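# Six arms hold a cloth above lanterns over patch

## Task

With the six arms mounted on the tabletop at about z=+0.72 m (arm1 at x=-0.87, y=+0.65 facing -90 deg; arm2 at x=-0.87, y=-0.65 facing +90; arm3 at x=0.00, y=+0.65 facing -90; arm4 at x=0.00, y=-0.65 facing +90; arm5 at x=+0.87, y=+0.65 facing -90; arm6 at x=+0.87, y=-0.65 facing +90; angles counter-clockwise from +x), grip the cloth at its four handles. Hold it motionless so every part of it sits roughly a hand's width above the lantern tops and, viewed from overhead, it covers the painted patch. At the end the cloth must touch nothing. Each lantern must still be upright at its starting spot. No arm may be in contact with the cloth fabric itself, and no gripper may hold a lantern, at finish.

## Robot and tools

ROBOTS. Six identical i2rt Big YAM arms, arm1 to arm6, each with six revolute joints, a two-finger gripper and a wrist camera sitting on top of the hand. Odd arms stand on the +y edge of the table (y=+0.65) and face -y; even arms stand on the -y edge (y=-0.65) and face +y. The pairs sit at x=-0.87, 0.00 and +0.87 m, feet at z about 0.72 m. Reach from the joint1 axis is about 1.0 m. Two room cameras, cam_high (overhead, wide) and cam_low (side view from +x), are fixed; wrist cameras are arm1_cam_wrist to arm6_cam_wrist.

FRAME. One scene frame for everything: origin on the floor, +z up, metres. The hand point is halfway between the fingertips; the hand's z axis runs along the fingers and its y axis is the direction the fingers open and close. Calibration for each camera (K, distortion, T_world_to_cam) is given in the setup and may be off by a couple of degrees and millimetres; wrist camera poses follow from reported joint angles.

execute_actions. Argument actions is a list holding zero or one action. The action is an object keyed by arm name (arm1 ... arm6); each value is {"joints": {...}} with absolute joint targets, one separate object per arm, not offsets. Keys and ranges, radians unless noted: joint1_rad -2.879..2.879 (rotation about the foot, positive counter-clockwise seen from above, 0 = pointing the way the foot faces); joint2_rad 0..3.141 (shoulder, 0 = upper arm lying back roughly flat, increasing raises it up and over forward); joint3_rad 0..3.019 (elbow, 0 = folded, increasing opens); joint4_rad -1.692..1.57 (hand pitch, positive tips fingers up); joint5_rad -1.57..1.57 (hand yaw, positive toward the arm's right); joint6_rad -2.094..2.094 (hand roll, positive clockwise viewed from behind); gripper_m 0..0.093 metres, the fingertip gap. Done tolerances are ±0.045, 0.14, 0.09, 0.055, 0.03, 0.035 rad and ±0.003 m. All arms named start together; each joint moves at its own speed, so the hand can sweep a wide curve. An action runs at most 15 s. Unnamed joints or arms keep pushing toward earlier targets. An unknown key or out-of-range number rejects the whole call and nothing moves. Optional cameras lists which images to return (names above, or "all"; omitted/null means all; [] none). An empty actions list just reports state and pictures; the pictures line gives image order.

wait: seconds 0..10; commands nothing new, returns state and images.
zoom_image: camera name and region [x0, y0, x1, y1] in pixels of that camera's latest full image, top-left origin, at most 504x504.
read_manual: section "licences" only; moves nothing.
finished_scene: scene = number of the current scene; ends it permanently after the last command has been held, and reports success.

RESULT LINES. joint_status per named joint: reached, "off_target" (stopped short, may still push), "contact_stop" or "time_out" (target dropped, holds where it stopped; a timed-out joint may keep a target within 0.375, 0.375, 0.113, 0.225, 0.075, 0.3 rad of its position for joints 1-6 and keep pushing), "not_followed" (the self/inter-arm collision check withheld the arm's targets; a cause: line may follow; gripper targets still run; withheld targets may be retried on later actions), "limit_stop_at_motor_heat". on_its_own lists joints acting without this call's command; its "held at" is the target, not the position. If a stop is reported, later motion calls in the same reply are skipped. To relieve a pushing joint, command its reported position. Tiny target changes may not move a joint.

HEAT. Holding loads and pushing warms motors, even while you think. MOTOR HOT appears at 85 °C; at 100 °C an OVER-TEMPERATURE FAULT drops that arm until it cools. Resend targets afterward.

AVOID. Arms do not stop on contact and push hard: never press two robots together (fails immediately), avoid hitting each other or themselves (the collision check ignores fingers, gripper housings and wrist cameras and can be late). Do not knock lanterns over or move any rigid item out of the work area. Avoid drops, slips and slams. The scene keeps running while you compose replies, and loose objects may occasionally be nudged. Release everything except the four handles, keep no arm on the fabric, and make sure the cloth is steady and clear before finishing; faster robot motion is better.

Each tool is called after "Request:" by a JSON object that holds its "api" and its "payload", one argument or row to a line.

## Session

Request:
{"api": "execute_actions", "payload": {
  "actions": []
}}

Scene clock: 0.00 s.
arm1.joint_positions: joint1_rad=+0.013 joint2_rad=+0.424 joint3_rad=+1.451 joint4_rad=-1.544 joint5_rad=-0.008 joint6_rad=+0.013 gripper_m=+0.095
arm1.joint_status: not commanded
arm1.hand: x=-0.8623 y=+0.5287 z=+1.3165 quat_wxyz=(-0.353, -0.614, -0.611, +0.353) (m; scene frame)
arm2.joint_positions: joint1_rad=-0.010 joint2_rad=+0.451 joint3_rad=+1.449 joint4_rad=-1.544 joint5_rad=-0.010 joint6_rad=-0.015 gripper_m=+0.095
arm2.joint_status: not commanded
arm2.hand: x=-0.8707 y=-0.5228 z=+1.2769 quat_wxyz=(-0.348, +0.620, -0.612, -0.346) (m; scene frame)
arm3.joint_positions: joint1_rad=+0.017 joint2_rad=+0.424 joint3_rad=+1.448 joint4_rad=-1.522 joint5_rad=+0.005 joint6_rad=+0.007 gripper_m=+0.095
arm3.joint_status: not commanded
arm3.hand: x=-0.0001 y=+0.5312 z=+1.3128 quat_wxyz=(-0.360, -0.611, -0.604, +0.363) (m; scene frame)
arm4.joint_positions: joint1_rad=-0.001 joint2_rad=+0.422 joint3_rad=+1.478 joint4_rad=-1.532 joint5_rad=+0.009 joint6_rad=+0.003 gripper_m=+0.094
arm4.joint_status: not commanded
arm4.hand: x=+0.0027 y=-0.5388 z=+1.3286 quat_wxyz=(-0.371, +0.599, -0.609, -0.364) (m; scene frame)
arm5.joint_positions: joint1_rad=-0.011 joint2_rad=+0.447 joint3_rad=+1.465 joint4_rad=-1.548 joint5_rad=-0.015 joint6_rad=+0.005 gripper_m=+0.095
arm5.joint_status: not commanded
arm5.hand: x=+0.8604 y=+0.5211 z=+1.2772 quat_wxyz=(-0.346, -0.633, -0.598, +0.350) (m; scene frame)
arm6.joint_positions: joint1_rad=-0.014 joint2_rad=+0.440 joint3_rad=+1.454 joint4_rad=-1.553 joint5_rad=-0.013 joint6_rad=-0.002 gripper_m=+0.094
arm6.joint_status: not commanded
arm6.hand: x=+0.8707 y=-0.5295 z=+1.3648 quat_wxyz=(-0.350, +0.611, -0.619, -0.349) (m; scene frame)
pictures: arm1_cam_wrist, arm2_cam_wrist, arm3_cam_wrist, arm4_cam_wrist, arm5_cam_wrist, arm6_cam_wrist, cam_high, cam_low
Images, in order (width x height): arm1_cam_wrist 504x504, arm2_cam_wrist 504x504, arm3_cam_wrist 504x504, arm4_cam_wrist 504x504, arm5_cam_wrist 504x504, arm6_cam_wrist 504x504, cam_high 896x504, cam_low 896x504.

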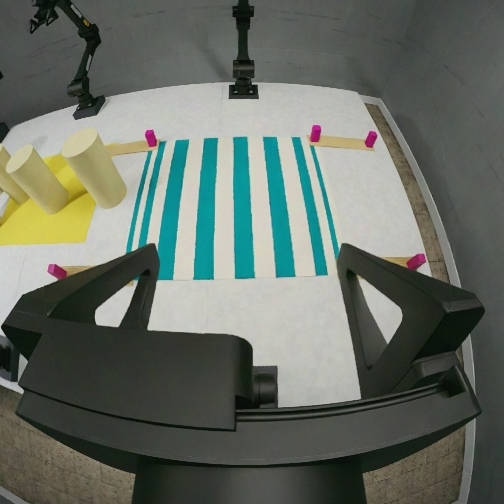

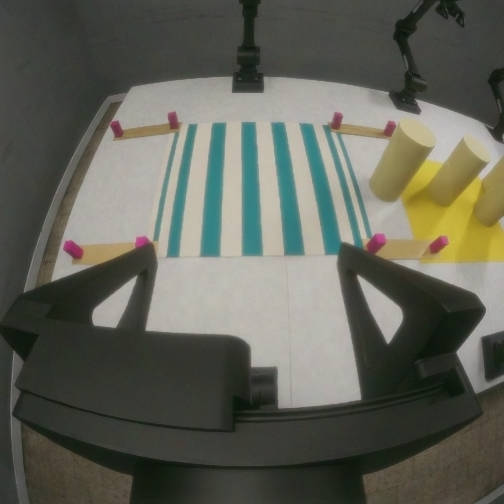

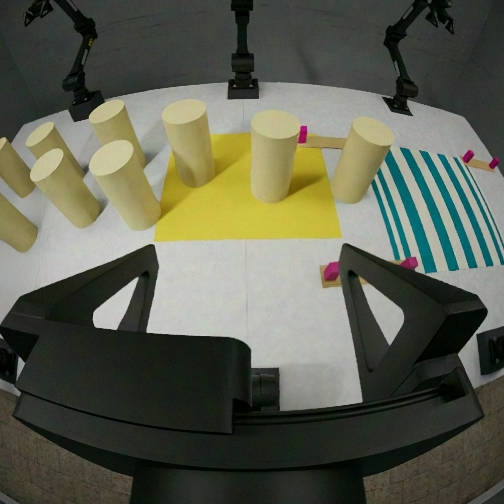

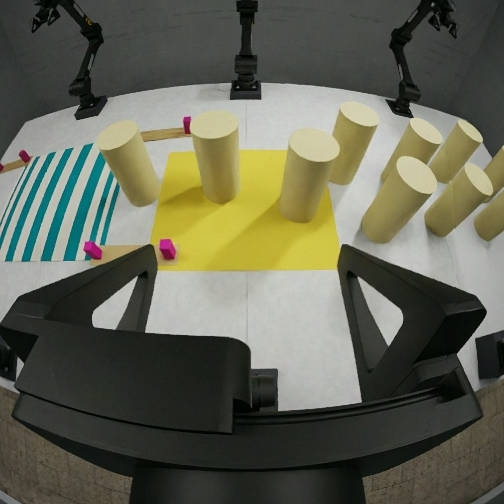

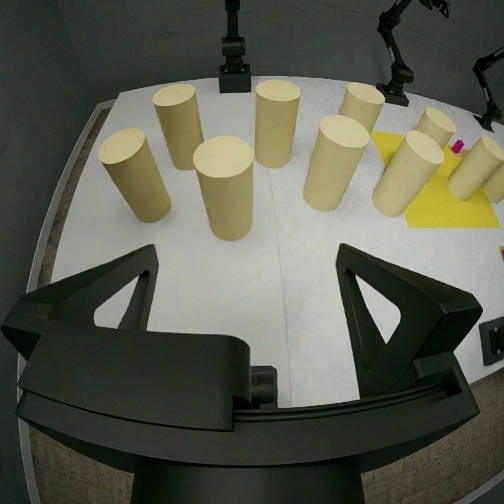

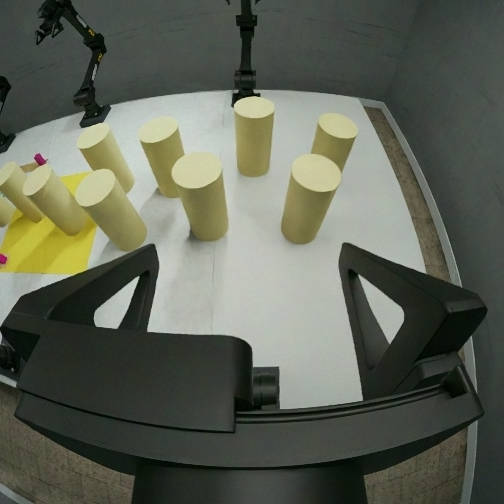

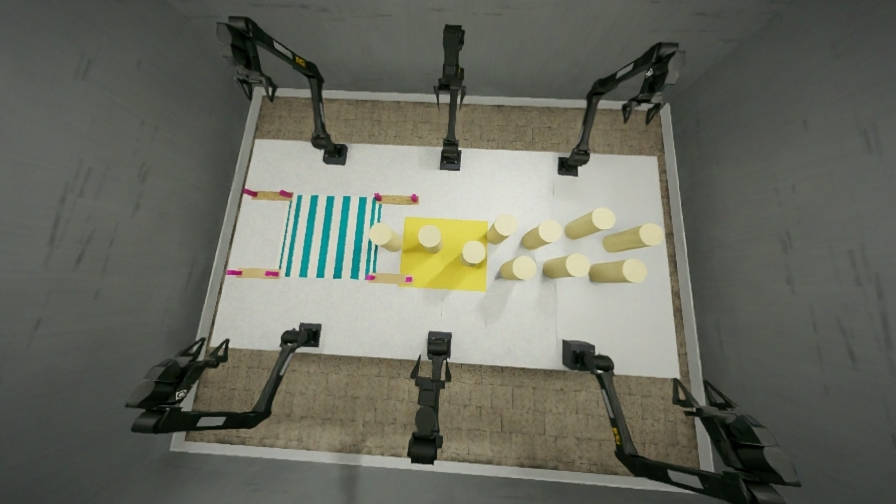

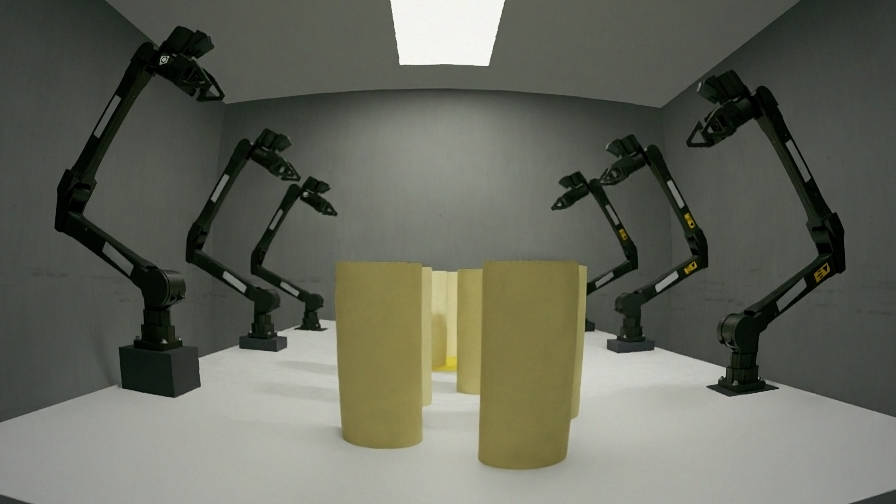

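Request:
{"api": "zoom_image", "payload": {
  "camera": "cam_high",
  "region": [210, 140, 530, 320]
}}

Region (210, 140, 530, 320) of cam_high's 896x504 image, scaled by 1.575, with more detail than that image has; it fills the top 284 rows of this view, and the rest is white.

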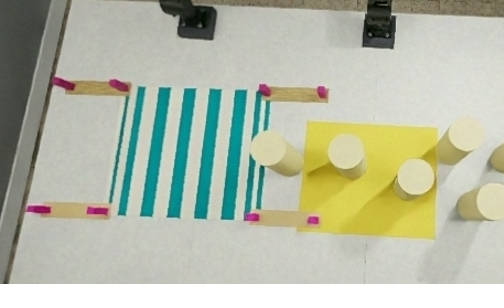

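Request:
{"api": "execute_actions", "payload": {
  "actions": [
    {"arm1":{"joints":{"joint1_rad":-1.077,"joint2_rad":1.955,"joint3_rad":1.75,"joint4_rad":-1.118,"joint5_rad":-0.35,"joint6_rad":-1.042}},"arm2":{"joints":{"joint1_rad":1.026,"joint2_rad":1.905,"joint3_rad":1.79,"joint4_rad":-1.195,"joint5_rad":0.339,"joint6_rad":0.989}},"arm3":{"joints":{"joint1_rad":-1.049,"joint2_rad":1.845,"joint3_rad":1.60,"joint4_rad":-1.07,"joint5_rad":-0.344,"joint6_rad":-1.012}},"arm4":{"joints":{"joint1_rad":0.993,"joint2_rad":1.90,"joint3_rad":1.66,"joint4_rad":-1.062,"joint5_rad":0.332,"joint6_rad":0.954}}}
  ],
  "cameras": ["arm1_cam_wrist","arm2_cam_wrist","arm3_cam_wrist","arm4_cam_wrist"]
}}

Scene clock: 30.60 s.
arm1.joint_positions: joint1_rad=-1.084 joint2_rad=+1.959 joint3_rad=+1.729 joint4_rad=-1.117 joint5_rad=-0.348 joint6_rad=-1.033 gripper_m=+0.095
arm1.joint_status: all done
arm1.hand: x=-1.4233 y=+0.3015 z=+0.9065 quat_wxyz=(-0.127, -0.701, -0.684, +0.155) (m; scene frame)
arm2.joint_positions: joint1_rad=+1.030 joint2_rad=+1.916 joint3_rad=+1.767 joint4_rad=-1.195 joint5_rad=+0.338 joint6_rad=+0.975 gripper_m=+0.095
arm2.joint_status: all done
arm2.hand: x=-1.3949 y=-0.2711 z=+0.9036 quat_wxyz=(-0.139, +0.700, -0.686, -0.145) (m; scene frame)
arm3.joint_positions: joint1_rad=-1.053 joint2_rad=+1.841 joint3_rad=+1.591 joint4_rad=-1.075 joint5_rad=-0.342 joint6_rad=-0.998 gripper_m=+0.095
arm3.joint_status: all done
arm3.hand: x=-0.5136 y=+0.3063 z=+0.9115 quat_wxyz=(-0.133, -0.703, -0.680, +0.160) (m; scene frame)
arm4.joint_positions: joint1_rad=+0.999 joint2_rad=+1.879 joint3_rad=+1.641 joint4_rad=-1.060 joint5_rad=+0.331 joint6_rad=+0.941 gripper_m=+0.094
arm4.joint_status: all done
arm4.hand: x=-0.5024 y=-0.2551 z=+0.9144 quat_wxyz=(-0.136, +0.693, -0.689, -0.161) (m; scene frame)
arm5.joint_positions: joint1_rad=-0.011 joint2_rad=+0.447 joint3_rad=+1.465 joint4_rad=-1.548 joint5_rad=-0.015 joint6_rad=+0.005 gripper_m=+0.095
arm5.joint_status: not commanded
arm5.hand: x=+0.8604 y=+0.5211 z=+1.2772 quat_wxyz=(-0.346, -0.633, -0.598, +0.350) (m; scene frame)
arm6.joint_positions: joint1_rad=-0.014 joint2_rad=+0.440 joint3_rad=+1.454 joint4_rad=-1.553 joint5_rad=-0.013 joint6_rad=-0.002 gripper_m=+0.094
arm6.joint_status: not commanded
arm6.hand: x=+0.8707 y=-0.5295 z=+1.3648 quat_wxyz=(-0.350, +0.611, -0.619, -0.349) (m; scene frame)
pictures: arm1_cam_wrist, arm2_cam_wrist, arm3_cam_wrist, arm4_cam_wrist
camera_calibration (this result's frames):
arm1_cam_wrist: T_world_to_cam=[[-0.998971, 0.0358865, 0.0277487, -1.45497], [0.0412231, 0.973461, 0.22511, -0.434901], [-0.0189339, 0.226022, -0.973938, 0.916633], [0, 0, 0, 1]] pos_world=[-1.41819, 0.268393, 1.03102]
arm2_cam_wrist: T_world_to_cam=[[0.999904, 0.0130769, 0.00457015, 1.39602], [0.0116414, -0.972064, 0.234426, -0.456816], [0.00750805, -0.23435, -0.972123, 0.951009], [0, 0, 0, 1]] pos_world=[-1.3977, -0.239441, 1.02521]
arm3_cam_wrist: T_world_to_cam=[[-0.998976, 0.0437324, 0.0115578, -0.535513], [0.0451841, 0.976741, 0.209608, -0.456906], [-0.00212227, 0.209916, -0.977717, 0.952871], [0, 0, 0, 1]] pos_world=[-0.512298, 0.269675, 1.0336]
arm4_cam_wrist: T_world_to_cam=[[0.999003, 0.0125538, -0.0428396, 0.545537], [0.0205037, -0.981468, 0.190529, -0.408708], [-0.0396538, -0.191217, -0.980746, 0.949513], [0, 0, 0, 1]] pos_world=[-0.498961, -0.226419, 1.03247]
Images, in order (width x height): arm1_cam_wrist 504x504, arm2_cam_wrist 504x504, arm3_cam_wrist 504x504, arm4_cam_wrist 504x504.

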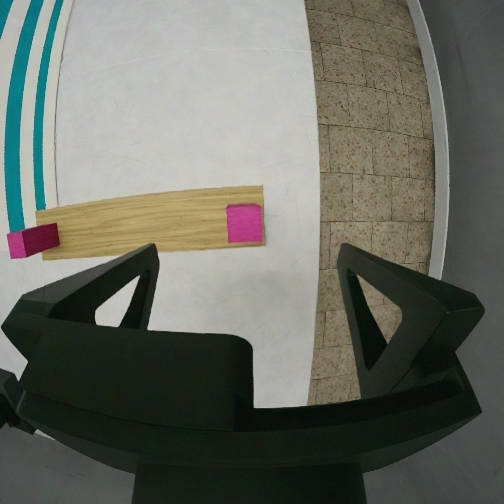

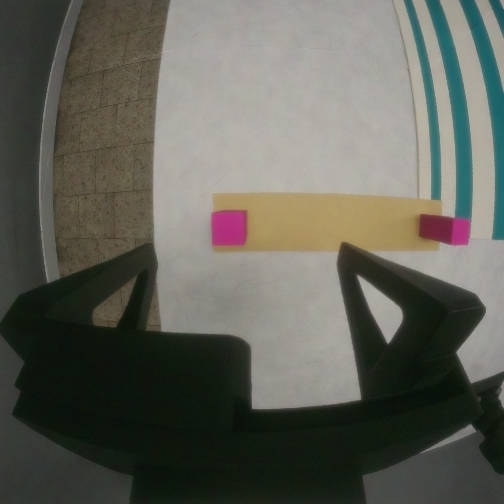

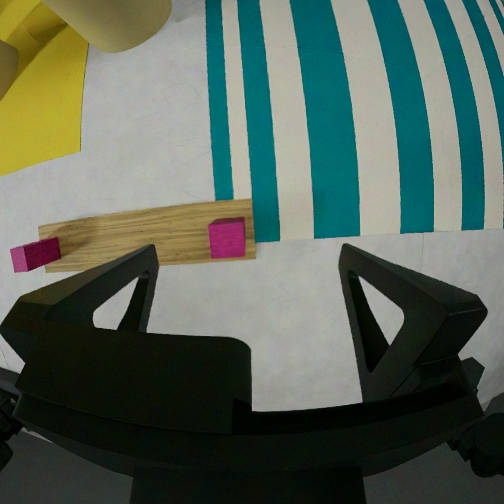

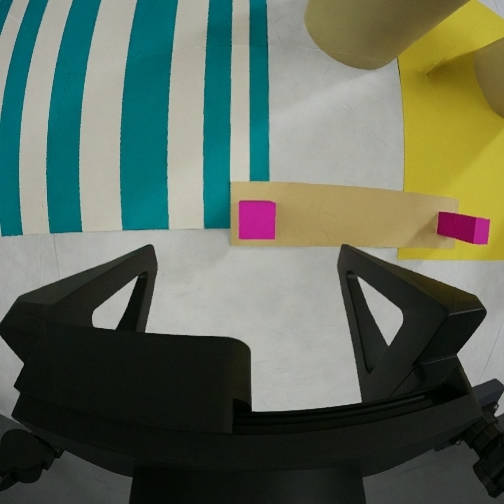

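Request:
{"api": "execute_actions", "payload": {
  "actions": [
    {"arm1":{"joints":{"joint1_rad":-1.076,"joint2_rad":2.13,"joint3_rad":1.638,"joint4_rad":-0.877,"joint5_rad":-0.349,"joint6_rad":-1.041}},"arm2":{"joints":{"joint1_rad":1.031,"joint2_rad":2.105,"joint3_rad":1.677,"joint4_rad":-0.93,"joint5_rad":0.34,"joint6_rad":0.994}},"arm3":{"joints":{"joint1_rad":-1.037,"joint2_rad":1.965,"joint3_rad":1.42,"joint4_rad":-0.811,"joint5_rad":-0.341,"joint6_rad":-1.0}},"arm4":{"joints":{"joint1_rad":0.97,"joint2_rad":2.061,"joint3_rad":1.566,"joint4_rad":-0.842,"joint5_rad":0.327,"joint6_rad":0.931}}}
  ],
  "cameras": ["arm1_cam_wrist","arm2_cam_wrist","arm3_cam_wrist","arm4_cam_wrist"]
}}

Scene clock: 50.07 s.
arm1.joint_positions: joint1_rad=-1.084 joint2_rad=+2.144 joint3_rad=+1.625 joint4_rad=-0.889 joint5_rad=-0.348 joint6_rad=-1.035 gripper_m=+0.095
arm1.joint_status: all done
arm1.hand: x=-1.4269 y=+0.3020 z=+0.7581 quat_wxyz=(-0.136, -0.707, -0.683, +0.126) (m; scene frame)
arm2.joint_positions: joint1_rad=+1.030 joint2_rad=+2.121 joint3_rad=+1.665 joint4_rad=-0.944 joint5_rad=+0.338 joint6_rad=+0.981 gripper_m=+0.095
arm2.joint_status: all done
arm2.hand: x=-1.4085 y=-0.2628 z=+0.7434 quat_wxyz=(-0.145, +0.703, -0.686, -0.119) (m; scene frame)
arm3.joint_positions: joint1_rad=-1.048 joint2_rad=+1.988 joint3_rad=+1.411 joint4_rad=-0.827 joint5_rad=-0.342 joint6_rad=-0.999 gripper_m=+0.095
arm3.joint_status: all done
arm3.hand: x=-0.4954 y=+0.3123 z=+0.7662 quat_wxyz=(-0.144, -0.708, -0.680, +0.123) (m; scene frame)
arm4.joint_positions: joint1_rad=+0.976 joint2_rad=+2.070 joint3_rad=+1.553 joint4_rad=-0.852 joint5_rad=+0.329 joint6_rad=+0.942 gripper_m=+0.094
arm4.joint_status: all done
arm4.hand: x=-0.4979 y=-0.2409 z=+0.7704 quat_wxyz=(-0.144, +0.692, -0.696, -0.125) (m; scene frame)
arm5.joint_positions: joint1_rad=-0.011 joint2_rad=+0.447 joint3_rad=+1.465 joint4_rad=-1.548 joint5_rad=-0.015 joint6_rad=+0.005 gripper_m=+0.095
arm5.joint_status: not commanded
arm5.hand: x=+0.8604 y=+0.5211 z=+1.2772 quat_wxyz=(-0.346, -0.633, -0.598, +0.350) (m; scene frame)
arm6.joint_positions: joint1_rad=-0.014 joint2_rad=+0.440 joint3_rad=+1.454 joint4_rad=-1.553 joint5_rad=-0.013 joint6_rad=-0.002 gripper_m=+0.094
arm6.joint_status: not commanded
arm6.hand: x=+0.8707 y=-0.5295 z=+1.3648 quat_wxyz=(-0.350, +0.611, -0.619, -0.349) (m; scene frame)
pictures: arm1_cam_wrist, arm2_cam_wrist, arm3_cam_wrist, arm4_cam_wrist
camera_calibration (this result's frames):
arm1_cam_wrist: T_world_to_cam=[[-0.999086, 0.0349679, -0.024599, -1.41472], [0.027597, 0.966908, 0.253627, -0.440998], [0.0326538, 0.252717, -0.966989, 0.832173], [0, 0, 0, 1]] pos_world=[-1.42843, 0.265571, 0.881751]
arm2_cam_wrist: T_world_to_cam=[[0.998691, 0.00842993, 0.0504477, 1.3732], [-0.00508812, -0.965057, 0.261991, -0.453187], [0.0508934, -0.261905, -0.963751, 0.845], [0, 0, 0, 1]] pos_world=[-1.41671, -0.227618, 0.863825]
arm3_cam_wrist: T_world_to_cam=[[-0.997746, 0.0381935, -0.0551666, -0.462472], [0.0233322, 0.968366, 0.248441, -0.471186], [0.0629103, 0.246593, -0.967075, 0.822151], [0, 0, 0, 1]] pos_world=[-0.502157, 0.271206, 0.88663]
arm4_cam_wrist: T_world_to_cam=[[0.999811, -0.0107319, 0.0162133, 0.484074], [-0.0141967, -0.972708, 0.2316, -0.414288], [0.0132853, -0.231786, -0.972676, 0.821555], [0, 0, 0, 1]] pos_world=[-0.500779, -0.207361, 0.887207]
Images, in order (width x height): arm1_cam_wrist 504x504, arm2_cam_wrist 504x504, arm3_cam_wrist 504x504, arm4_cam_wrist 504x504.

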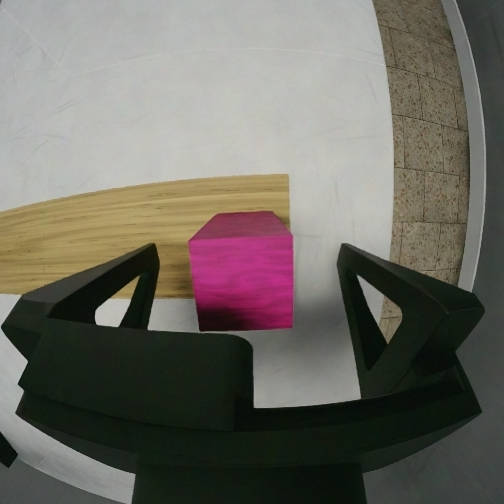

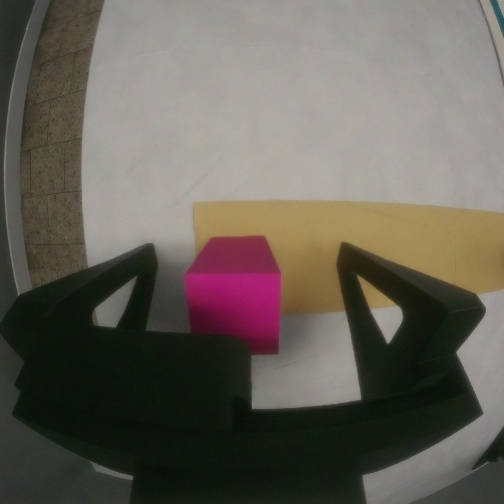

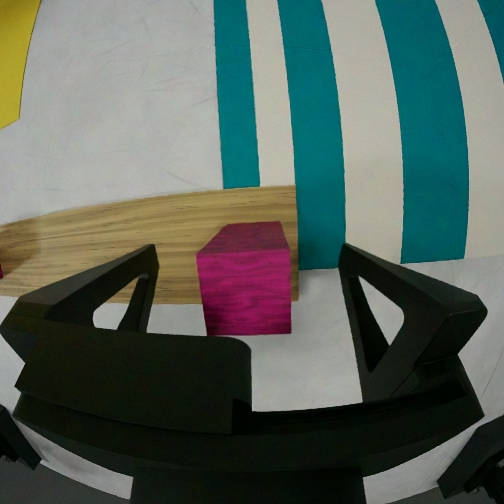

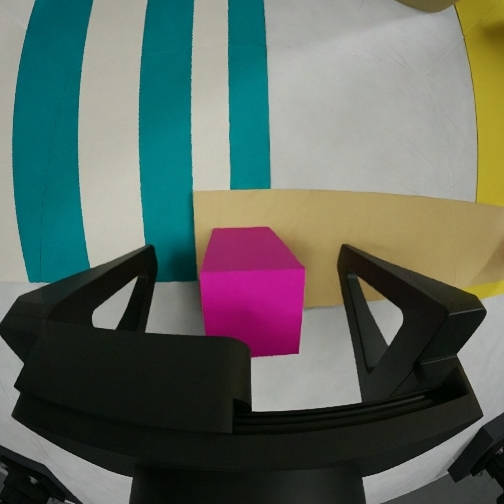

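Request:
{"api": "execute_actions", "payload": {
  "actions": [
    {"arm4":{"joints":{"joint2_rad":2.04}}}
  ],
  "cameras": ["arm4_cam_wrist"]
}}

Request:
{"api": "execute_actions", "payload": {
  "actions": [
    {"arm1":{"joints":{"gripper_m":0.01}},"arm2":{"joints":{"gripper_m":0.01}},"arm3":{"joints":{"gripper_m":0.01}},"arm4":{"joints":{"gripper_m":0.01}}}
  ],
  "cameras": ["arm1_cam_wrist","arm2_cam_wrist","arm3_cam_wrist","arm4_cam_wrist"]
}}

Scene clock: 54.03 s.
arm1.joint_positions: joint1_rad=-1.084 joint2_rad=+2.144 joint3_rad=+1.625 joint4_rad=-0.889 joint5_rad=-0.348 joint6_rad=-1.035 gripper_m=+0.095
arm1.joint_status: not commanded
arm1.hand: x=-1.4269 y=+0.3020 z=+0.7581 quat_wxyz=(-0.136, -0.707, -0.683, +0.126) (m; scene frame)
arm2.joint_positions: joint1_rad=+1.030 joint2_rad=+2.121 joint3_rad=+1.665 joint4_rad=-0.944 joint5_rad=+0.338 joint6_rad=+0.981 gripper_m=+0.095
arm2.joint_status: not commanded
arm2.hand: x=-1.4085 y=-0.2628 z=+0.7434 quat_wxyz=(-0.145, +0.703, -0.686, -0.119) (m; scene frame)
arm3.joint_positions: joint1_rad=-1.048 joint2_rad=+1.988 joint3_rad=+1.411 joint4_rad=-0.827 joint5_rad=-0.342 joint6_rad=-0.999 gripper_m=+0.095
arm3.joint_status: not commanded
arm3.hand: x=-0.4954 y=+0.3123 z=+0.7662 quat_wxyz=(-0.144, -0.708, -0.680, +0.123) (m; scene frame)
arm4.joint_positions: joint1_rad=+0.976 joint2_rad=+2.066 joint3_rad=+1.553 joint4_rad=-0.852 joint5_rad=+0.329 joint6_rad=+0.942 gripper_m=+0.094
arm4.joint_status: all done
arm4.hand: x=-0.4984 y=-0.2406 z=+0.7733 quat_wxyz=(-0.143, +0.692, -0.696, -0.127) (m; scene frame)
arm5.joint_positions: joint1_rad=-0.011 joint2_rad=+0.447 joint3_rad=+1.465 joint4_rad=-1.548 joint5_rad=-0.015 joint6_rad=+0.005 gripper_m=+0.095
arm5.joint_status: not commanded
arm5.hand: x=+0.8604 y=+0.5211 z=+1.2772 quat_wxyz=(-0.346, -0.633, -0.598, +0.350) (m; scene frame)
arm6.joint_positions: joint1_rad=-0.014 joint2_rad=+0.440 joint3_rad=+1.454 joint4_rad=-1.553 joint5_rad=-0.013 joint6_rad=-0.002 gripper_m=+0.094
arm6.joint_status: not commanded
arm6.hand: x=+0.8707 y=-0.5295 z=+1.3648 quat_wxyz=(-0.350, +0.611, -0.619, -0.349) (m; scene frame)
pictures: arm4_cam_wrist
camera_calibration (this result's frames):
arm4_cam_wrist: T_world_to_cam=[[0.999865, -0.0107721, 0.0124098, 0.487443], [-0.0133299, -0.973304, 0.229134, -0.412452], [0.00961022, -0.229269, -0.973316, 0.823664], [0, 0, 0, 1]] pos_world=[-0.50079, -0.20735, 0.890143]
Images, in order (width x height): arm4_cam_wrist 504x504.

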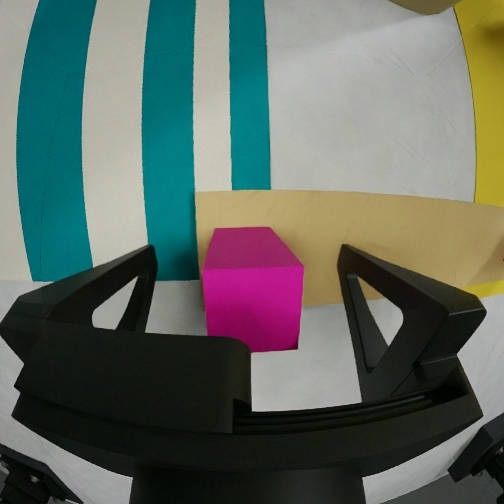

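Scene clock: 54.73 s.
arm1.joint_positions: joint1_rad=-1.084 joint2_rad=+2.144 joint3_rad=+1.625 joint4_rad=-0.888 joint5_rad=-0.348 joint6_rad=-1.037 gripper_m=+0.029
arm1.joint_status: gripper_m off_target (ended at +0.029, target +0.010)
arm1.hand: x=-1.4272 y=+0.3019 z=+0.7582 quat_wxyz=(-0.135, -0.706, -0.683, +0.127) (m; scene frame)
arm2.joint_positions: joint1_rad=+1.030 joint2_rad=+2.121 joint3_rad=+1.665 joint4_rad=-0.942 joint5_rad=+0.338 joint6_rad=+0.983 gripper_m=+0.029
arm2.joint_status: gripper_m off_target (ended at +0.029, target +0.010)
arm2.hand: x=-1.4089 y=-0.2626 z=+0.7435 quat_wxyz=(-0.145, +0.702, -0.687, -0.120) (m; scene frame)
arm3.joint_positions: joint1_rad=-1.048 joint2_rad=+1.987 joint3_rad=+1.411 joint4_rad=-0.820 joint5_rad=-0.338 joint6_rad=-1.001 gripper_m=+0.030
arm3.joint_status: gripper_m off_target (ended at +0.030, target +0.010)
arm3.hand: x=-0.4972 y=+0.3122 z=+0.7664 quat_wxyz=(-0.141, -0.707, -0.681, +0.126) (m; scene frame)
arm4.joint_positions: joint1_rad=+0.976 joint2_rad=+2.065 joint3_rad=+1.553 joint4_rad=-0.848 joint5_rad=+0.324 joint6_rad=+0.940 gripper_m=+0.029
arm4.joint_status: gripper_m off_target (ended at +0.029, target +0.010)
arm4.hand: x=-0.4997 y=-0.2407 z=+0.7736 quat_wxyz=(-0.140, +0.693, -0.696, -0.129) (m; scene frame)
arm5.joint_positions: joint1_rad=-0.011 joint2_rad=+0.447 joint3_rad=+1.465 joint4_rad=-1.548 joint5_rad=-0.015 joint6_rad=+0.005 gripper_m=+0.095
arm5.joint_status: not commanded
arm5.hand: x=+0.8604 y=+0.5211 z=+1.2772 quat_wxyz=(-0.346, -0.633, -0.598, +0.350) (m; scene frame)
arm6.joint_positions: joint1_rad=-0.014 joint2_rad=+0.440 joint3_rad=+1.454 joint4_rad=-1.553 joint5_rad=-0.013 joint6_rad=-0.002 gripper_m=+0.094
arm6.joint_status: not commanded
arm6.hand: x=+0.8707 y=-0.5295 z=+1.3648 quat_wxyz=(-0.350, +0.611, -0.619, -0.349) (m; scene frame)
pictures: arm1_cam_wrist, arm2_cam_wrist, arm3_cam_wrist, arm4_cam_wrist
camera_calibration (this result's frames):
arm1_cam_wrist: T_world_to_cam=[[-0.99918, 0.0335093, -0.022708, -1.41616], [0.0266868, 0.967125, 0.252899, -0.441661], [0.0304359, 0.252085, -0.967226, 0.829488], [0, 0, 0, 1]] pos_world=[-1.42846, 0.265494, 0.88184]
arm2_cam_wrist: T_world_to_cam=[[0.998838, 0.00633724, 0.0477825, 1.37525], [-0.0063764, -0.965235, 0.261307, -0.454387], [0.0477773, -0.261308, -0.964072, 0.841125], [0, 0, 0, 1]] pos_world=[-1.41674, -0.227513, 0.863927]
arm3_cam_wrist: T_world_to_cam=[[-0.998229, 0.0371598, -0.0464583, -0.470765], [0.0244809, 0.968321, 0.248504, -0.470503], [0.0542209, 0.246927, -0.967516, 0.818455], [0, 0, 0, 1]] pos_world=[-0.50279, 0.270993, 0.886919]
arm4_cam_wrist: T_world_to_cam=[[0.999948, -0.00789091, 0.00640992, 0.494159], [-0.00915793, -0.972931, 0.230916, -0.411888], [0.00441427, -0.230963, -0.972953, 0.820723], [0, 0, 0, 1]] pos_world=[-0.501528, -0.207283, 0.890468]
Images, in order (width x height): arm1_cam_wrist 504x504, arm2_cam_wrist 504x504, arm3_cam_wrist 504x504, arm4_cam_wrist 504x504.

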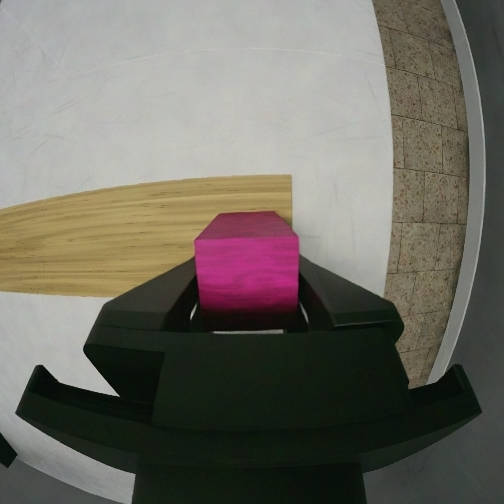

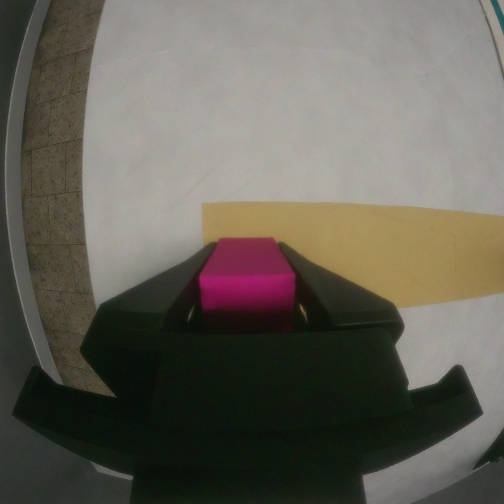

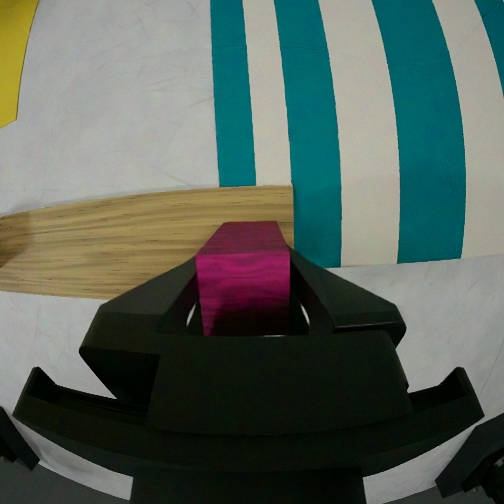

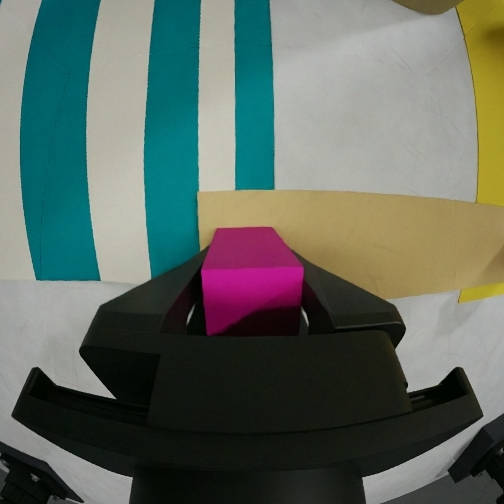

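Request:
{"api": "execute_actions", "payload": {
  "actions": [
    {"arm1":{"joints":{"joint1_rad":-1.014,"joint2_rad":2.0,"joint3_rad":1.76,"joint4_rad":-1.066,"joint5_rad":-0.337,"joint6_rad":-0.977}},"arm2":{"joints":{"joint1_rad":1.079,"joint2_rad":1.896,"joint3_rad":1.675,"joint4_rad":-1.152,"joint5_rad":0.35,"joint6_rad":1.044}},"arm3":{"joints":{"joint1_rad":-0.975,"joint2_rad":1.89,"joint3_rad":1.61,"joint4_rad":-1.005,"joint5_rad":-0.324,"joint6_rad":-0.93}},"arm4":{"joints":{"joint1_rad":1.055,"joint2_rad":1.837,"joint3_rad":1.475,"joint4_rad":-0.991,"joint5_rad":0.343,"joint6_rad":1.015}}}
  ],
  "cameras": ["arm3_cam_wrist","arm4_cam_wrist","cam_high"]
}}

Scene clock: 61.07 s.
arm1.joint_positions: joint1_rad=-0.997 joint2_rad=+1.993 joint3_rad=+1.723 joint4_rad=-1.056 joint5_rad=-0.338 joint6_rad=-0.967 gripper_m=+0.029
arm1.joint_status: all done
arm1.hand: x=-1.4028 y=+0.2500 z=+0.8843 quat_wxyz=(-0.131, -0.693, -0.692, +0.153) (m; scene frame)
arm2.joint_positions: joint1_rad=+1.073 joint2_rad=+1.879 joint3_rad=+1.663 joint4_rad=-1.139 joint5_rad=+0.347 joint6_rad=+1.029 gripper_m=+0.029
arm2.joint_status: all done
arm2.hand: x=-1.3923 y=-0.3018 z=+0.8854 quat_wxyz=(-0.138, +0.696, -0.689, -0.148) (m; scene frame)
arm3.joint_positions: joint1_rad=-0.964 joint2_rad=+1.895 joint3_rad=+1.568 joint4_rad=-0.988 joint5_rad=-0.322 joint6_rad=-0.950 gripper_m=+0.030
arm3.joint_status: all done
arm3.hand: x=-0.4935 y=+0.2571 z=+0.8738 quat_wxyz=(-0.133, -0.689, -0.695, +0.154) (m; scene frame)
arm4.joint_positions: joint1_rad=+1.061 joint2_rad=+1.823 joint3_rad=+1.474 joint4_rad=-0.973 joint5_rad=+0.339 joint6_rad=+1.012 gripper_m=+0.029
arm4.joint_status: all done
arm4.hand: x=-0.4930 y=-0.3045 z=+0.8818 quat_wxyz=(-0.132, +0.692, -0.692, -0.159) (m; scene frame)
arm5.joint_positions: joint1_rad=-0.011 joint2_rad=+0.447 joint3_rad=+1.465 joint4_rad=-1.548 joint5_rad=-0.015 joint6_rad=+0.005 gripper_m=+0.095
arm5.joint_status: not commanded
arm5.hand: x=+0.8604 y=+0.5211 z=+1.2772 quat_wxyz=(-0.346, -0.633, -0.598, +0.350) (m; scene frame)
arm6.joint_positions: joint1_rad=-0.014 joint2_rad=+0.440 joint3_rad=+1.454 joint4_rad=-1.553 joint5_rad=-0.013 joint6_rad=-0.002 gripper_m=+0.094
arm6.joint_status: not commanded
arm6.hand: x=+0.8707 y=-0.5295 z=+1.3648 quat_wxyz=(-0.350, +0.611, -0.619, -0.349) (m; scene frame)
pictures: arm3_cam_wrist, arm4_cam_wrist, cam_high
camera_calibration (this result's frames):
arm3_cam_wrist: T_world_to_cam=[[-0.999921, 0.00270617, 0.0122835, -0.503386], [0.00533071, 0.975715, 0.218981, -0.429526], [-0.0113926, 0.219029, -0.975652, 0.917616], [0, 0, 0, 1]] pos_world=[-0.490602, 0.219473, 0.995515]
arm4_cam_wrist: T_world_to_cam=[[0.998884, 0.00826547, -0.0465032, 0.537286], [0.0173813, -0.979805, 0.199197, -0.459875], [-0.0439177, -0.199783, -0.978855, 0.90207], [0, 0, 0, 1]] pos_world=[-0.489076, -0.274811, 0.999587]
Images, in order (width x height): arm3_cam_wrist 504x504, arm4_cam_wrist 504x504, cam_high 896x504.

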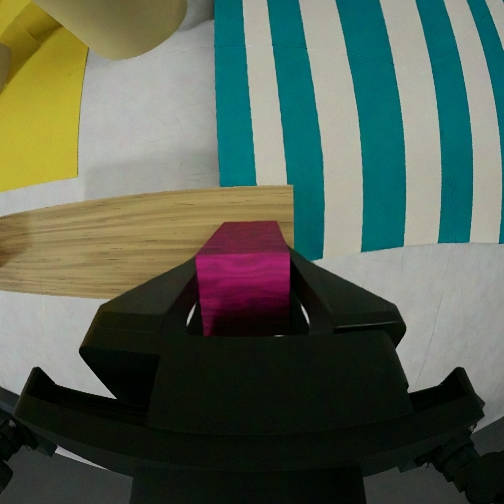

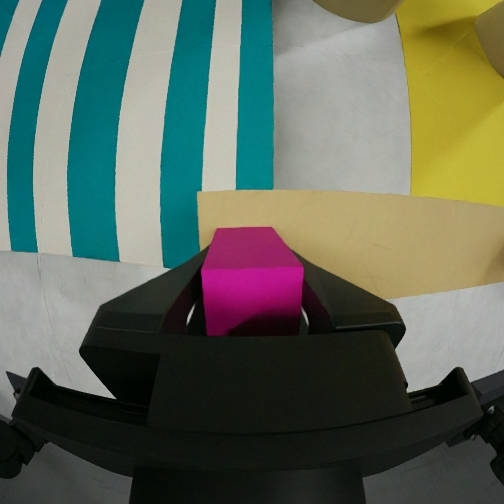

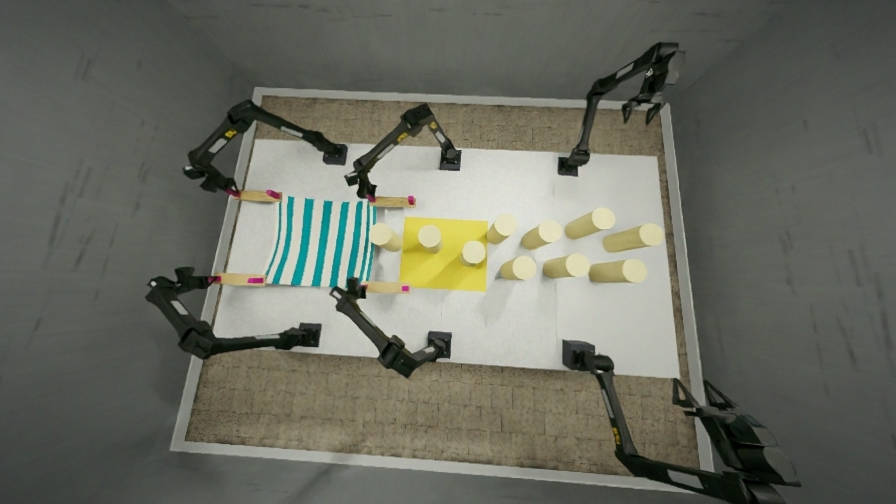

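Request:
{"api": "execute_actions", "payload": {
  "actions": [
    {"arm1":{"joints":{"joint2_rad":1.965,"joint3_rad":2.14,"joint4_rad":-1.495}},"arm2":{"joints":{"joint2_rad":1.89,"joint3_rad":2.10,"joint4_rad":-1.572}},"arm3":{"joints":{"joint2_rad":1.862,"joint3_rad":2.15,"joint4_rad":-1.578}},"arm4":{"joints":{"joint2_rad":1.783,"joint3_rad":2.0,"joint4_rad":-1.555}}}
  ],
  "cameras": ["cam_high","cam_low"]
}}

Request:
{"api": "execute_actions", "payload": {
  "actions": [
    {"arm1":{"joints":{"joint1_rad":-1.044,"joint2_rad":1.938,"joint3_rad":2.19,"joint4_rad":-1.594,"joint5_rad":-0.343,"joint6_rad":-0.975}},"arm2":{"joints":{"joint1_rad":1.084,"joint2_rad":1.878,"joint3_rad":2.14,"joint4_rad":-1.621,"joint5_rad":0.351,"joint6_rad":1.04}},"arm3":{"joints":{"joint1_rad":-0.963,"joint2_rad":1.763,"joint3_rad":2.08,"joint4_rad":-1.612,"joint5_rad":-0.325,"joint6_rad":-0.935}},"arm4":{"joints":{"joint1_rad":1.028,"joint2_rad":1.717,"joint3_rad":2.01,"joint4_rad":-1.619,"joint5_rad":0.34,"joint6_rad":1.0}}}
  ],
  "cameras": ["cam_high","cam_low"]
}}

Request:
{"api": "zoom_image", "payload": {
  "camera": "cam_low",
  "region": [280, 160, 640, 340]
}}

Scene clock: 69.57 s.
arm1.joint_positions: joint1_rad=-0.997 joint2_rad=+1.964 joint3_rad=+2.094 joint4_rad=-1.484 joint5_rad=-0.338 joint6_rad=-0.964 gripper_m=+0.029
arm1.joint_status: all done
arm1.hand: x=-1.3964 y=+0.2511 z=+1.0404 quat_wxyz=(-0.134, -0.697, -0.690, +0.140) (m; scene frame)
arm2.joint_positions: joint1_rad=+1.073 joint2_rad=+1.887 joint3_rad=+2.053 joint4_rad=-1.559 joint5_rad=+0.347 joint6_rad=+1.030 gripper_m=+0.029
arm2.joint_status: all done
arm2.hand: x=-1.3903 y=-0.3030 z=+1.0271 quat_wxyz=(-0.143, +0.699, -0.688, -0.130) (m; scene frame)
arm3.joint_positions: joint1_rad=-0.964 joint2_rad=+1.872 joint3_rad=+2.097 joint4_rad=-1.559 joint5_rad=-0.322 joint6_rad=-0.949 gripper_m=+0.030
arm3.joint_status: all done
arm3.hand: x=-0.4915 y=+0.2586 z=+1.0844 quat_wxyz=(-0.135, -0.692, -0.694, +0.145) (m; scene frame)
arm4.joint_positions: joint1_rad=+1.059 joint2_rad=+1.789 joint3_rad=+1.963 joint4_rad=-1.537 joint5_rad=+0.340 joint6_rad=+1.014 gripper_m=+0.029
arm4.joint_status: all done
arm4.hand: x=-0.4885 y=-0.3052 z=+1.0822 quat_wxyz=(-0.137, +0.694, -0.692, -0.141) (m; scene frame)
arm5.joint_positions: joint1_rad=-0.011 joint2_rad=+0.447 joint3_rad=+1.465 joint4_rad=-1.548 joint5_rad=-0.015 joint6_rad=+0.005 gripper_m=+0.095
arm5.joint_status: not commanded
arm5.hand: x=+0.8604 y=+0.5211 z=+1.2772 quat_wxyz=(-0.346, -0.633, -0.598, +0.350) (m; scene frame)
arm6.joint_positions: joint1_rad=-0.014 joint2_rad=+0.440 joint3_rad=+1.454 joint4_rad=-1.553 joint5_rad=-0.013 joint6_rad=-0.002 gripper_m=+0.094
arm6.joint_status: not commanded
arm6.hand: x=+0.8707 y=-0.5295 z=+1.3648 quat_wxyz=(-0.350, +0.611, -0.619, -0.349) (m; scene frame)
pictures: cam_high, cam_low
Images, in order (width x height): cam_high 896x504, cam_low 896x504.

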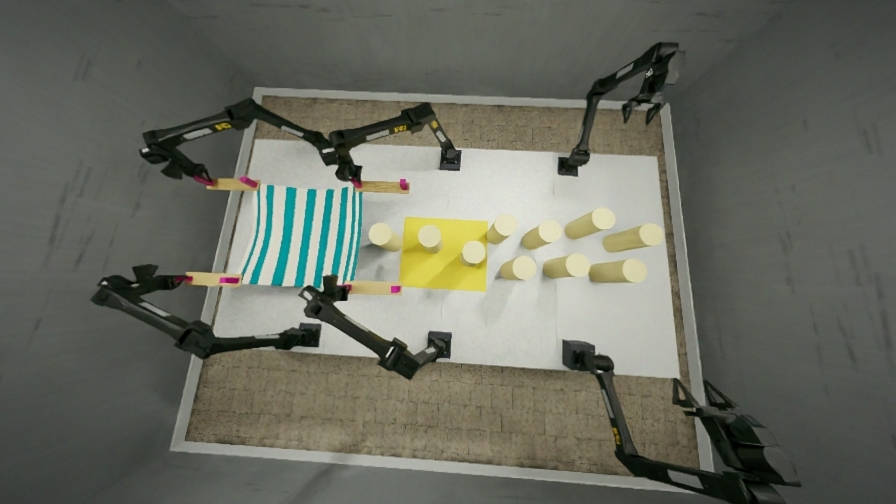

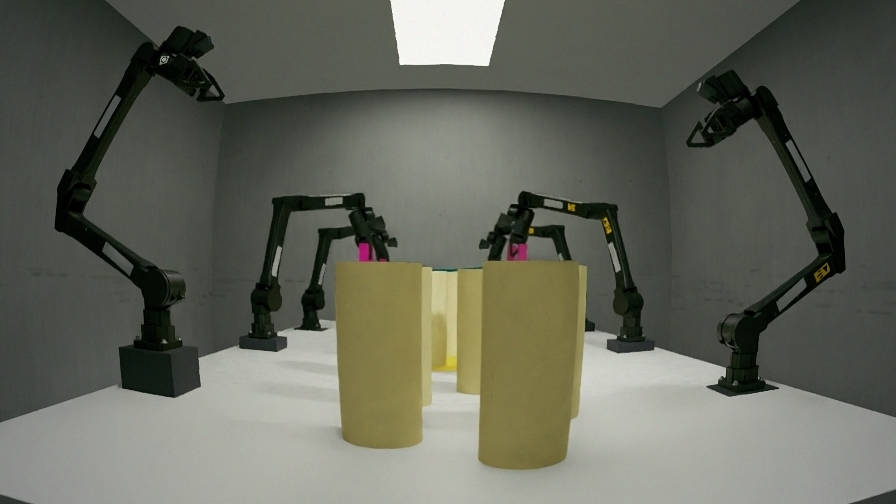

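Scene clock: 70.73 s.
arm1.joint_positions: joint1_rad=-1.027 joint2_rad=+1.959 joint3_rad=+2.132 joint4_rad=-1.585 joint5_rad=-0.343 joint6_rad=-0.951 gripper_m=+0.029
arm1.joint_status: all done
arm1.hand: x=-1.3920 y=+0.2750 z=+1.0559 quat_wxyz=(-0.142, -0.717, -0.673, +0.114) (m; scene frame)
arm2.joint_positions: joint1_rad=+1.073 joint2_rad=+1.887 joint3_rad=+2.081 joint4_rad=-1.608 joint5_rad=+0.350 joint6_rad=+1.025 gripper_m=+0.029
arm2.joint_status: all done
arm2.hand: x=-1.3840 y=-0.3059 z=+1.0368 quat_wxyz=(-0.148, +0.702, -0.686, -0.120) (m; scene frame)
arm3.joint_positions: joint1_rad=-0.964 joint2_rad=+1.780 joint3_rad=+2.081 joint4_rad=-1.593 joint5_rad=-0.323 joint6_rad=-0.949 gripper_m=+0.030
arm3.joint_status: all done
arm3.hand: x=-0.4661 y=+0.2751 z=+1.1297 quat_wxyz=(-0.131, -0.688, -0.695, +0.165) (m; scene frame)
arm4.joint_positions: joint1_rad=+1.027 joint2_rad=+1.747 joint3_rad=+1.968 joint4_rad=-1.593 joint5_rad=+0.340 joint6_rad=+1.014 gripper_m=+0.029
arm4.joint_status: all done
arm4.hand: x=-0.4598 y=-0.3007 z=+1.1053 quat_wxyz=(-0.141, +0.684, -0.703, -0.134) (m; scene frame)
arm5.joint_positions: joint1_rad=-0.011 joint2_rad=+0.447 joint3_rad=+1.465 joint4_rad=-1.548 joint5_rad=-0.015 joint6_rad=+0.005 gripper_m=+0.095
arm5.joint_status: not commanded
arm5.hand: x=+0.8604 y=+0.5211 z=+1.2772 quat_wxyz=(-0.346, -0.633, -0.598, +0.350) (m; scene frame)
arm6.joint_positions: joint1_rad=-0.014 joint2_rad=+0.440 joint3_rad=+1.454 joint4_rad=-1.553 joint5_rad=-0.013 joint6_rad=-0.002 gripper_m=+0.094
arm6.joint_status: not commanded
arm6.hand: x=+0.8707 y=-0.5295 z=+1.3648 quat_wxyz=(-0.350, +0.611, -0.619, -0.349) (m; scene frame)
pictures: cam_high, cam_low
Images, in order (width x height): cam_high 896x504, cam_low 896x504.

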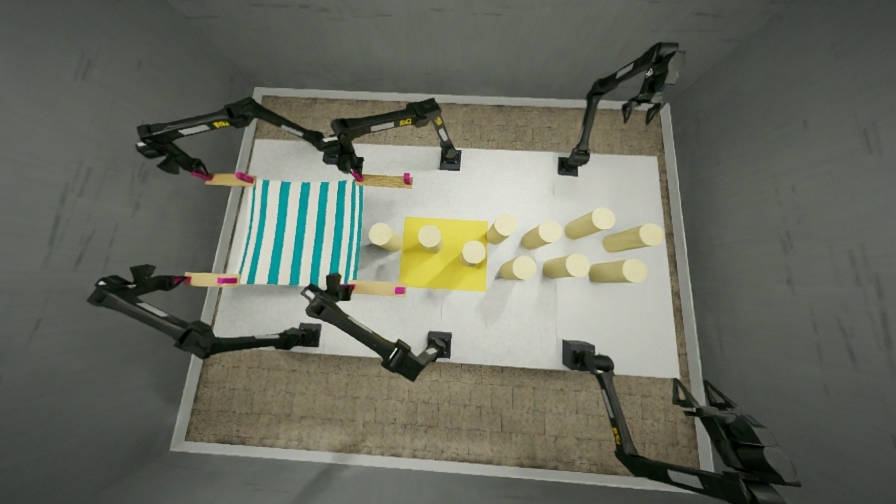

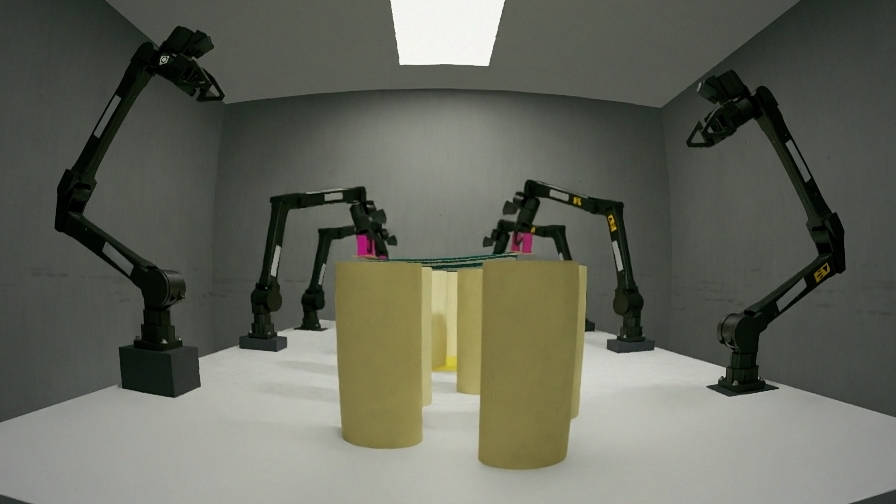

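Region (280, 160, 640, 340) of cam_low's 896x504 image, scaled by 1.400, with more detail than that image has.

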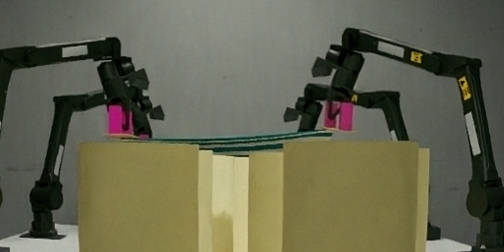

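Same as scene 1. W4, then step A.

Request:
{"api": "execute_actions", "payload": {
  "actions": [
    {"arm1":{"joints":{"joint1_rad":-0.873,"joint2_rad":1.603,"joint3_rad":1.93,"joint4_rad":-1.625,"joint5_rad":-0.303,"joint6_rad":-0.833}},"arm2":{"joints":{"joint1_rad":0.924,"joint2_rad":1.525,"joint3_rad":1.845,"joint4_rad":-1.63,"joint5_rad":0.316,"joint6_rad":0.884}},"arm3":{"joints":{"joint1_rad":-0.772,"joint2_rad":1.485,"joint3_rad":1.81,"joint4_rad":-1.594,"joint5_rad":-0.275,"joint6_rad":-0.731}},"arm4":{"joints":{"joint1_rad":0.853,"joint2_rad":1.42,"joint3_rad":1.745,"joint4_rad":-1.615,"joint5_rad":0.298,"joint6_rad":0.813}}}
  ],
  "cameras": ["cam_high","cam_low"]
}}

Request:
{"api": "zoom_image", "payload": {
  "camera": "cam_low",
  "region": [280, 160, 640, 340]
}}

Scene clock: 75.23 s.
arm1.joint_positions: joint1_rad=-0.858 joint2_rad=+1.605 joint3_rad=+1.927 joint4_rad=-1.616 joint5_rad=-0.306 joint6_rad=-0.807 gripper_m=+0.029
arm1.joint_status: all done
arm1.hand: x=-1.2386 y=+0.2672 z=+1.1641 quat_wxyz=(-0.135, -0.701, -0.685, +0.146) (m; scene frame)
arm2.joint_positions: joint1_rad=+0.916 joint2_rad=+1.517 joint3_rad=+1.847 joint4_rad=-1.620 joint5_rad=+0.316 joint6_rad=+0.873 gripper_m=+0.029
arm2.joint_status: all done
arm2.hand: x=-1.2326 y=-0.3067 z=+1.1349 quat_wxyz=(-0.140, +0.692, -0.691, -0.155) (m; scene frame)
arm3.joint_positions: joint1_rad=-0.765 joint2_rad=+1.484 joint3_rad=+1.815 joint4_rad=-1.586 joint5_rad=-0.271 joint6_rad=-0.752 gripper_m=+0.030
arm3.joint_status: all done
arm3.hand: x=-0.3149 y=+0.2701 z=+1.1670 quat_wxyz=(-0.135, -0.689, -0.695, +0.155) (m; scene frame)
arm4.joint_positions: joint1_rad=+0.845 joint2_rad=+1.410 joint3_rad=+1.746 joint4_rad=-1.601 joint5_rad=+0.294 joint6_rad=+0.834 gripper_m=+0.029
arm4.joint_status: all done
arm4.hand: x=-0.3093 y=-0.3046 z=+1.1744 quat_wxyz=(-0.137, +0.678, -0.705, -0.157) (m; scene frame)
arm5.joint_positions: joint1_rad=-0.011 joint2_rad=+0.447 joint3_rad=+1.465 joint4_rad=-1.548 joint5_rad=-0.015 joint6_rad=+0.005 gripper_m=+0.095
arm5.joint_status: not commanded
arm5.hand: x=+0.8604 y=+0.5211 z=+1.2772 quat_wxyz=(-0.346, -0.633, -0.598, +0.350) (m; scene frame)
arm6.joint_positions: joint1_rad=-0.014 joint2_rad=+0.440 joint3_rad=+1.454 joint4_rad=-1.553 joint5_rad=-0.013 joint6_rad=-0.002 gripper_m=+0.094
arm6.joint_status: not commanded
arm6.hand: x=+0.8707 y=-0.5295 z=+1.3648 quat_wxyz=(-0.350, +0.611, -0.619, -0.349) (m; scene frame)
pictures: cam_high, cam_low
Images, in order (width x height): cam_high 896x504, cam_low 896x504.

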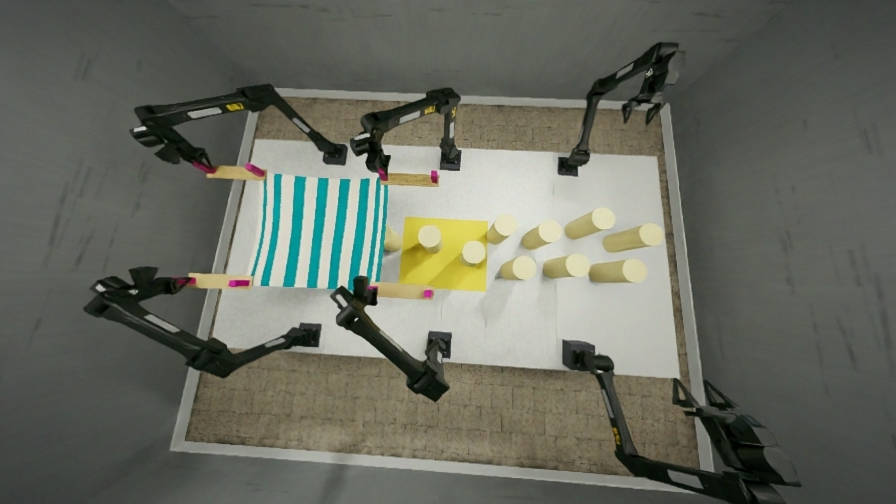

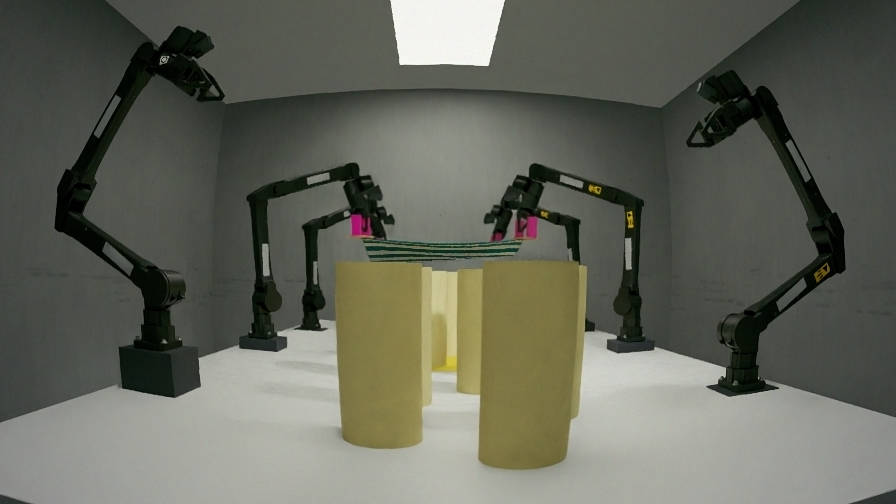

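Region (280, 160, 640, 340) of cam_low's 896x504 image, scaled by 1.400, with more detail than that image has.

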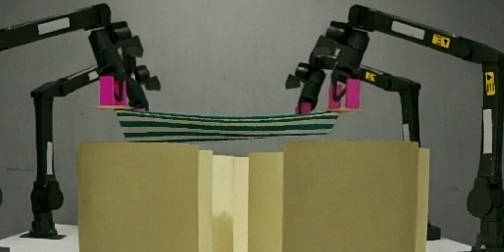

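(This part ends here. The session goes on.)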